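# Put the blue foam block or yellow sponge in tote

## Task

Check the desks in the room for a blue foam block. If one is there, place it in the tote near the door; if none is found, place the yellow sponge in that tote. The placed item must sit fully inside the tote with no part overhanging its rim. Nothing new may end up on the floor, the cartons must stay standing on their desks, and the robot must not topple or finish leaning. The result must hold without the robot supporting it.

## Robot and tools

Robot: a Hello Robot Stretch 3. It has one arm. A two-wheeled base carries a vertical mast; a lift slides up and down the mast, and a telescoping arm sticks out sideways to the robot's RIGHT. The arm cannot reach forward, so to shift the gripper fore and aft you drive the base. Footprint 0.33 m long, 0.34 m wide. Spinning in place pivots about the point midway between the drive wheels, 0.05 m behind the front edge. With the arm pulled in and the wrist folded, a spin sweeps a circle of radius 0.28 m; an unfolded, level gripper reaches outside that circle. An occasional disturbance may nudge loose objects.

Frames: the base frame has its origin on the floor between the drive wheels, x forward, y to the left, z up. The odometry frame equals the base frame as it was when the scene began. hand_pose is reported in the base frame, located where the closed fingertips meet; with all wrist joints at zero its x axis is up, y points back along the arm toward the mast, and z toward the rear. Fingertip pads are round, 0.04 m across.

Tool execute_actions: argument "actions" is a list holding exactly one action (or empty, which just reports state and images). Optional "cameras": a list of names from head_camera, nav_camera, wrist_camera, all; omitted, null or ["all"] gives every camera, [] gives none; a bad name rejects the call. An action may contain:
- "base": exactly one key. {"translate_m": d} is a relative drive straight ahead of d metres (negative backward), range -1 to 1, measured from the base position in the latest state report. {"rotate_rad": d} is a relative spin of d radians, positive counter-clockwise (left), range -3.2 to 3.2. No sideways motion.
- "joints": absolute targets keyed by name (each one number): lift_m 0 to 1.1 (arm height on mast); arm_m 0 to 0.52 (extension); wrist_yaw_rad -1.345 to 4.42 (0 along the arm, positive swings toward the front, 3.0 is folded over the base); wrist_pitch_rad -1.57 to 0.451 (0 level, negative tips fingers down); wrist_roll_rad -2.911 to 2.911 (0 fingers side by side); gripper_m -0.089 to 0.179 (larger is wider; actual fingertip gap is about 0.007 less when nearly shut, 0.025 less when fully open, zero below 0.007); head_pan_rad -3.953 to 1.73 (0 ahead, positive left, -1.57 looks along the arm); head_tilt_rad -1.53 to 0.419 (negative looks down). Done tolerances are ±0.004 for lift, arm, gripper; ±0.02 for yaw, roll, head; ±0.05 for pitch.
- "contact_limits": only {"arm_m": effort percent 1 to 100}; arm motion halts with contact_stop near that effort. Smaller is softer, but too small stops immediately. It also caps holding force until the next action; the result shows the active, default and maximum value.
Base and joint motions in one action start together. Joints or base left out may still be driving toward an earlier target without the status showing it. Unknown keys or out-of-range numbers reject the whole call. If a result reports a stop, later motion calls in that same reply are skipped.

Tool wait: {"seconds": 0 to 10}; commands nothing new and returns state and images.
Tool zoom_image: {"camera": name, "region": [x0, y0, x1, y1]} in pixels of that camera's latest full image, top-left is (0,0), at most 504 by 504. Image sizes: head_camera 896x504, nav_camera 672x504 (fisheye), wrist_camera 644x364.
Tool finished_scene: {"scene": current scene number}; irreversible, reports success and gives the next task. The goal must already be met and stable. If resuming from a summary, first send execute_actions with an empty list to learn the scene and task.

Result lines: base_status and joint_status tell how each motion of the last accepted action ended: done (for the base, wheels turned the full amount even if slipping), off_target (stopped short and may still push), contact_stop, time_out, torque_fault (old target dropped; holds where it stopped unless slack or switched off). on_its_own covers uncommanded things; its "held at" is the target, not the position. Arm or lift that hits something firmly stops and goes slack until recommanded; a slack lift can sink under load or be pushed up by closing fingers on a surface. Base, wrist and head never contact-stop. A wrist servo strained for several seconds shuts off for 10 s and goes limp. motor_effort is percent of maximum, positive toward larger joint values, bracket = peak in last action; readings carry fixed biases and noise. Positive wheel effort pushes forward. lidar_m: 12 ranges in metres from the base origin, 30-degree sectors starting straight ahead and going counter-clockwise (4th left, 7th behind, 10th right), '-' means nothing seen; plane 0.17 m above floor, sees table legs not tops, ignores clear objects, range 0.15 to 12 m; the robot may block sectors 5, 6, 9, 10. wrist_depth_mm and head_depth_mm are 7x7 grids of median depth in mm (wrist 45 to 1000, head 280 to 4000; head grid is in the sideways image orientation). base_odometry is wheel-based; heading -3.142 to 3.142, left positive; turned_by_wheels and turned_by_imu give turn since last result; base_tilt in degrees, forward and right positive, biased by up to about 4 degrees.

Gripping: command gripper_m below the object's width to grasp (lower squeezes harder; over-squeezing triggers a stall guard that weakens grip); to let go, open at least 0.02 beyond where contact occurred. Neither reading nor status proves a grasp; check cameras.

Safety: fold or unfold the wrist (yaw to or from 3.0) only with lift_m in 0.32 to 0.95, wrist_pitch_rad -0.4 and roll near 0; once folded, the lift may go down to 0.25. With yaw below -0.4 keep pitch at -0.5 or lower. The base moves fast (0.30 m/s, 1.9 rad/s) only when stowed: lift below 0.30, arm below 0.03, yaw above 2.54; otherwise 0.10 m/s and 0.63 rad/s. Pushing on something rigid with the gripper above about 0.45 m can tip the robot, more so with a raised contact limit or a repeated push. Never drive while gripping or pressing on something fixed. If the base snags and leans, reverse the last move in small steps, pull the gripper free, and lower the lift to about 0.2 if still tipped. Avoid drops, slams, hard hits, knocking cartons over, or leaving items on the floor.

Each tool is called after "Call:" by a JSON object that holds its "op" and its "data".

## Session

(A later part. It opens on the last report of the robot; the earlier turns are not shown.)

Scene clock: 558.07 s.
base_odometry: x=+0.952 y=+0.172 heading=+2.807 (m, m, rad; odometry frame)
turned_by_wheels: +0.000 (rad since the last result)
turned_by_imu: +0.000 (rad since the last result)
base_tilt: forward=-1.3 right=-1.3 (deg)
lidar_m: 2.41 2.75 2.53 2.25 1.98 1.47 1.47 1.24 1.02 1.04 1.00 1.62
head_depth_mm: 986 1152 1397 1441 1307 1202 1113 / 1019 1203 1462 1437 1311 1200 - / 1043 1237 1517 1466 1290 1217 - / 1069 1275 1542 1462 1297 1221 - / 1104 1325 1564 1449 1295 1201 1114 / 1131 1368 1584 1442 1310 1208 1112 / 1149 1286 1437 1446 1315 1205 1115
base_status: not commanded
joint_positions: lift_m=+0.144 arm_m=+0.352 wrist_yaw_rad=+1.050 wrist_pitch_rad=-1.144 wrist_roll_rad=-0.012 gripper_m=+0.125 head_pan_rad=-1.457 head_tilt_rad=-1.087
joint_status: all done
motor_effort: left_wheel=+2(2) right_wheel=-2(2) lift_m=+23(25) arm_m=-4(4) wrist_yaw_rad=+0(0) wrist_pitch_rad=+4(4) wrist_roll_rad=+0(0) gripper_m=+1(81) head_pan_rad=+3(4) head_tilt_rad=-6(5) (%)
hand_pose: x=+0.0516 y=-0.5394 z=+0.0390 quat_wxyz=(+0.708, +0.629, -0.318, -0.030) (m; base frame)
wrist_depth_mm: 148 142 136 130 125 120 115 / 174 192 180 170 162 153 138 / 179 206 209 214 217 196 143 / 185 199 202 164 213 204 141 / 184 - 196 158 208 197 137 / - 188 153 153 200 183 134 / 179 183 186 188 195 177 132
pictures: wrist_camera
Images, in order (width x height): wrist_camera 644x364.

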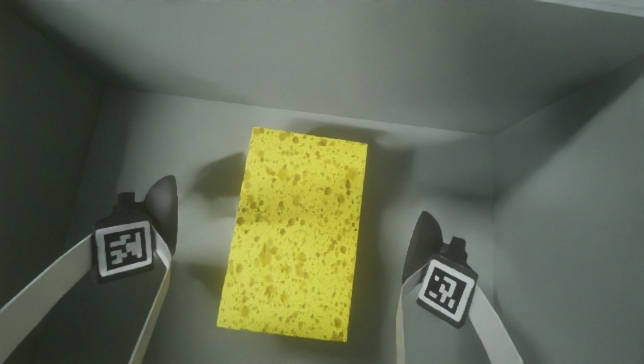

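Call:
{"op": "execute_actions", "data": {"actions": [{"joints": {"lift_m": 0.26, "head_pan_rad": 1.1, "head_tilt_rad": -0.5}}]}}

Scene clock: 564.77 s.
base_odometry: x=+0.952 y=+0.172 heading=+2.807 (m, m, rad; odometry frame)
turned_by_wheels: +0.000 (rad since the last result)
turned_by_imu: +0.000 (rad since the last result)
base_tilt: forward=-1.2 right=-1.4 (deg)
lidar_m: 2.41 2.76 2.53 2.25 1.98 1.47 1.47 1.24 1.02 1.04 1.00 1.63
head_depth_mm: 2683 2913 3222 2652 2015 1598 1346 / 2592 2824 3077 2705 2016 1610 1351 / 2514 2664 2575 2664 2035 1628 1355 / 2441 2582 2868 2730 2033 1636 1362 / 2404 2526 2062 2750 2059 1648 1368 / 2299 2445 1955 2799 2077 1661 1374 / 2229 2411 1939 2695 2088 1669 1380
base_status: not commanded
joint_positions: lift_m=+0.259 arm_m=+0.352 wrist_yaw_rad=+1.050 wrist_pitch_rad=-1.143 wrist_roll_rad=-0.012 gripper_m=+0.125 head_pan_rad=+1.093 head_tilt_rad=-0.508
joint_status: all done
motor_effort: left_wheel=+2(2) right_wheel=-2(3) lift_m=+51(53) arm_m=-5(4) wrist_yaw_rad=+0(0) wrist_pitch_rad=+5(5) wrist_roll_rad=+0(0) gripper_m=+1(1) head_pan_rad=+3(43) head_tilt_rad=+4(29) (%)
hand_pose: x=+0.0516 y=-0.5395 z=+0.1550 quat_wxyz=(+0.709, +0.629, -0.318, -0.030) (m; base frame)
wrist_depth_mm: 336 349 354 362 377 389 391 / 329 214 340 350 360 368 382 / 316 239 270 248 231 354 368 / 254 252 319 328 330 253 355 / 196 - 311 275 319 244 342 / 211 290 301 303 313 320 335 / 193 231 252 275 271 315 326
pictures: head_camera (sideways: a quarter turn clockwise sets it upright), nav_camera (sideways: a quarter turn counterclockwise sets it upright), wrist_camera
Images, in order (width x height): head_camera 896x504, nav_camera 672x504, wrist_camera 644x364.

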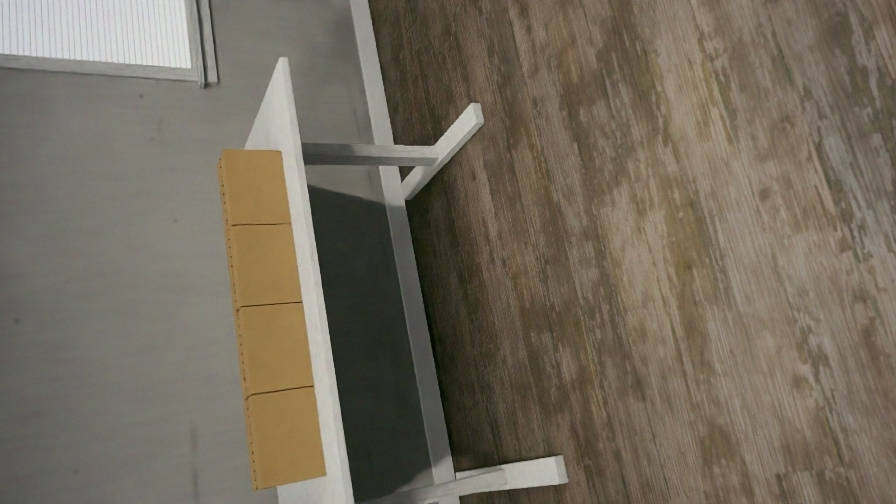

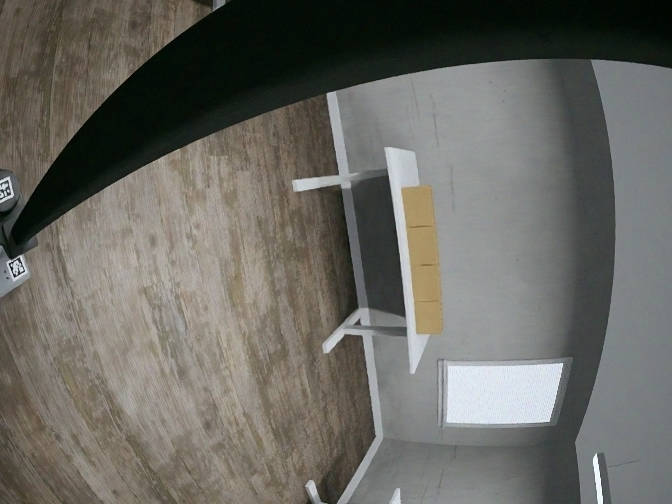

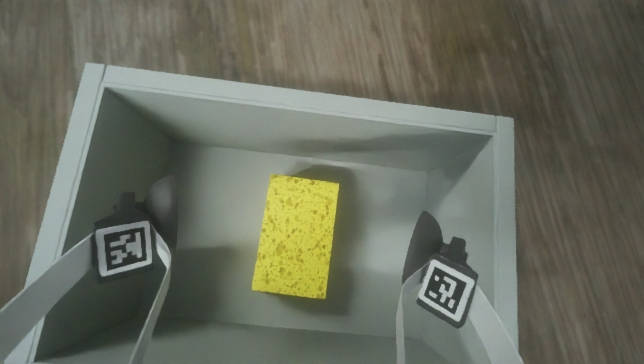

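The sponge is lying flat inside the tote and the gripper is clear of it. The front desk's cartons are upright and the floor in view is clear.

Call:
{"op": "finished_scene", "data": {"scene": 2}}

The scene is finished: the task was done.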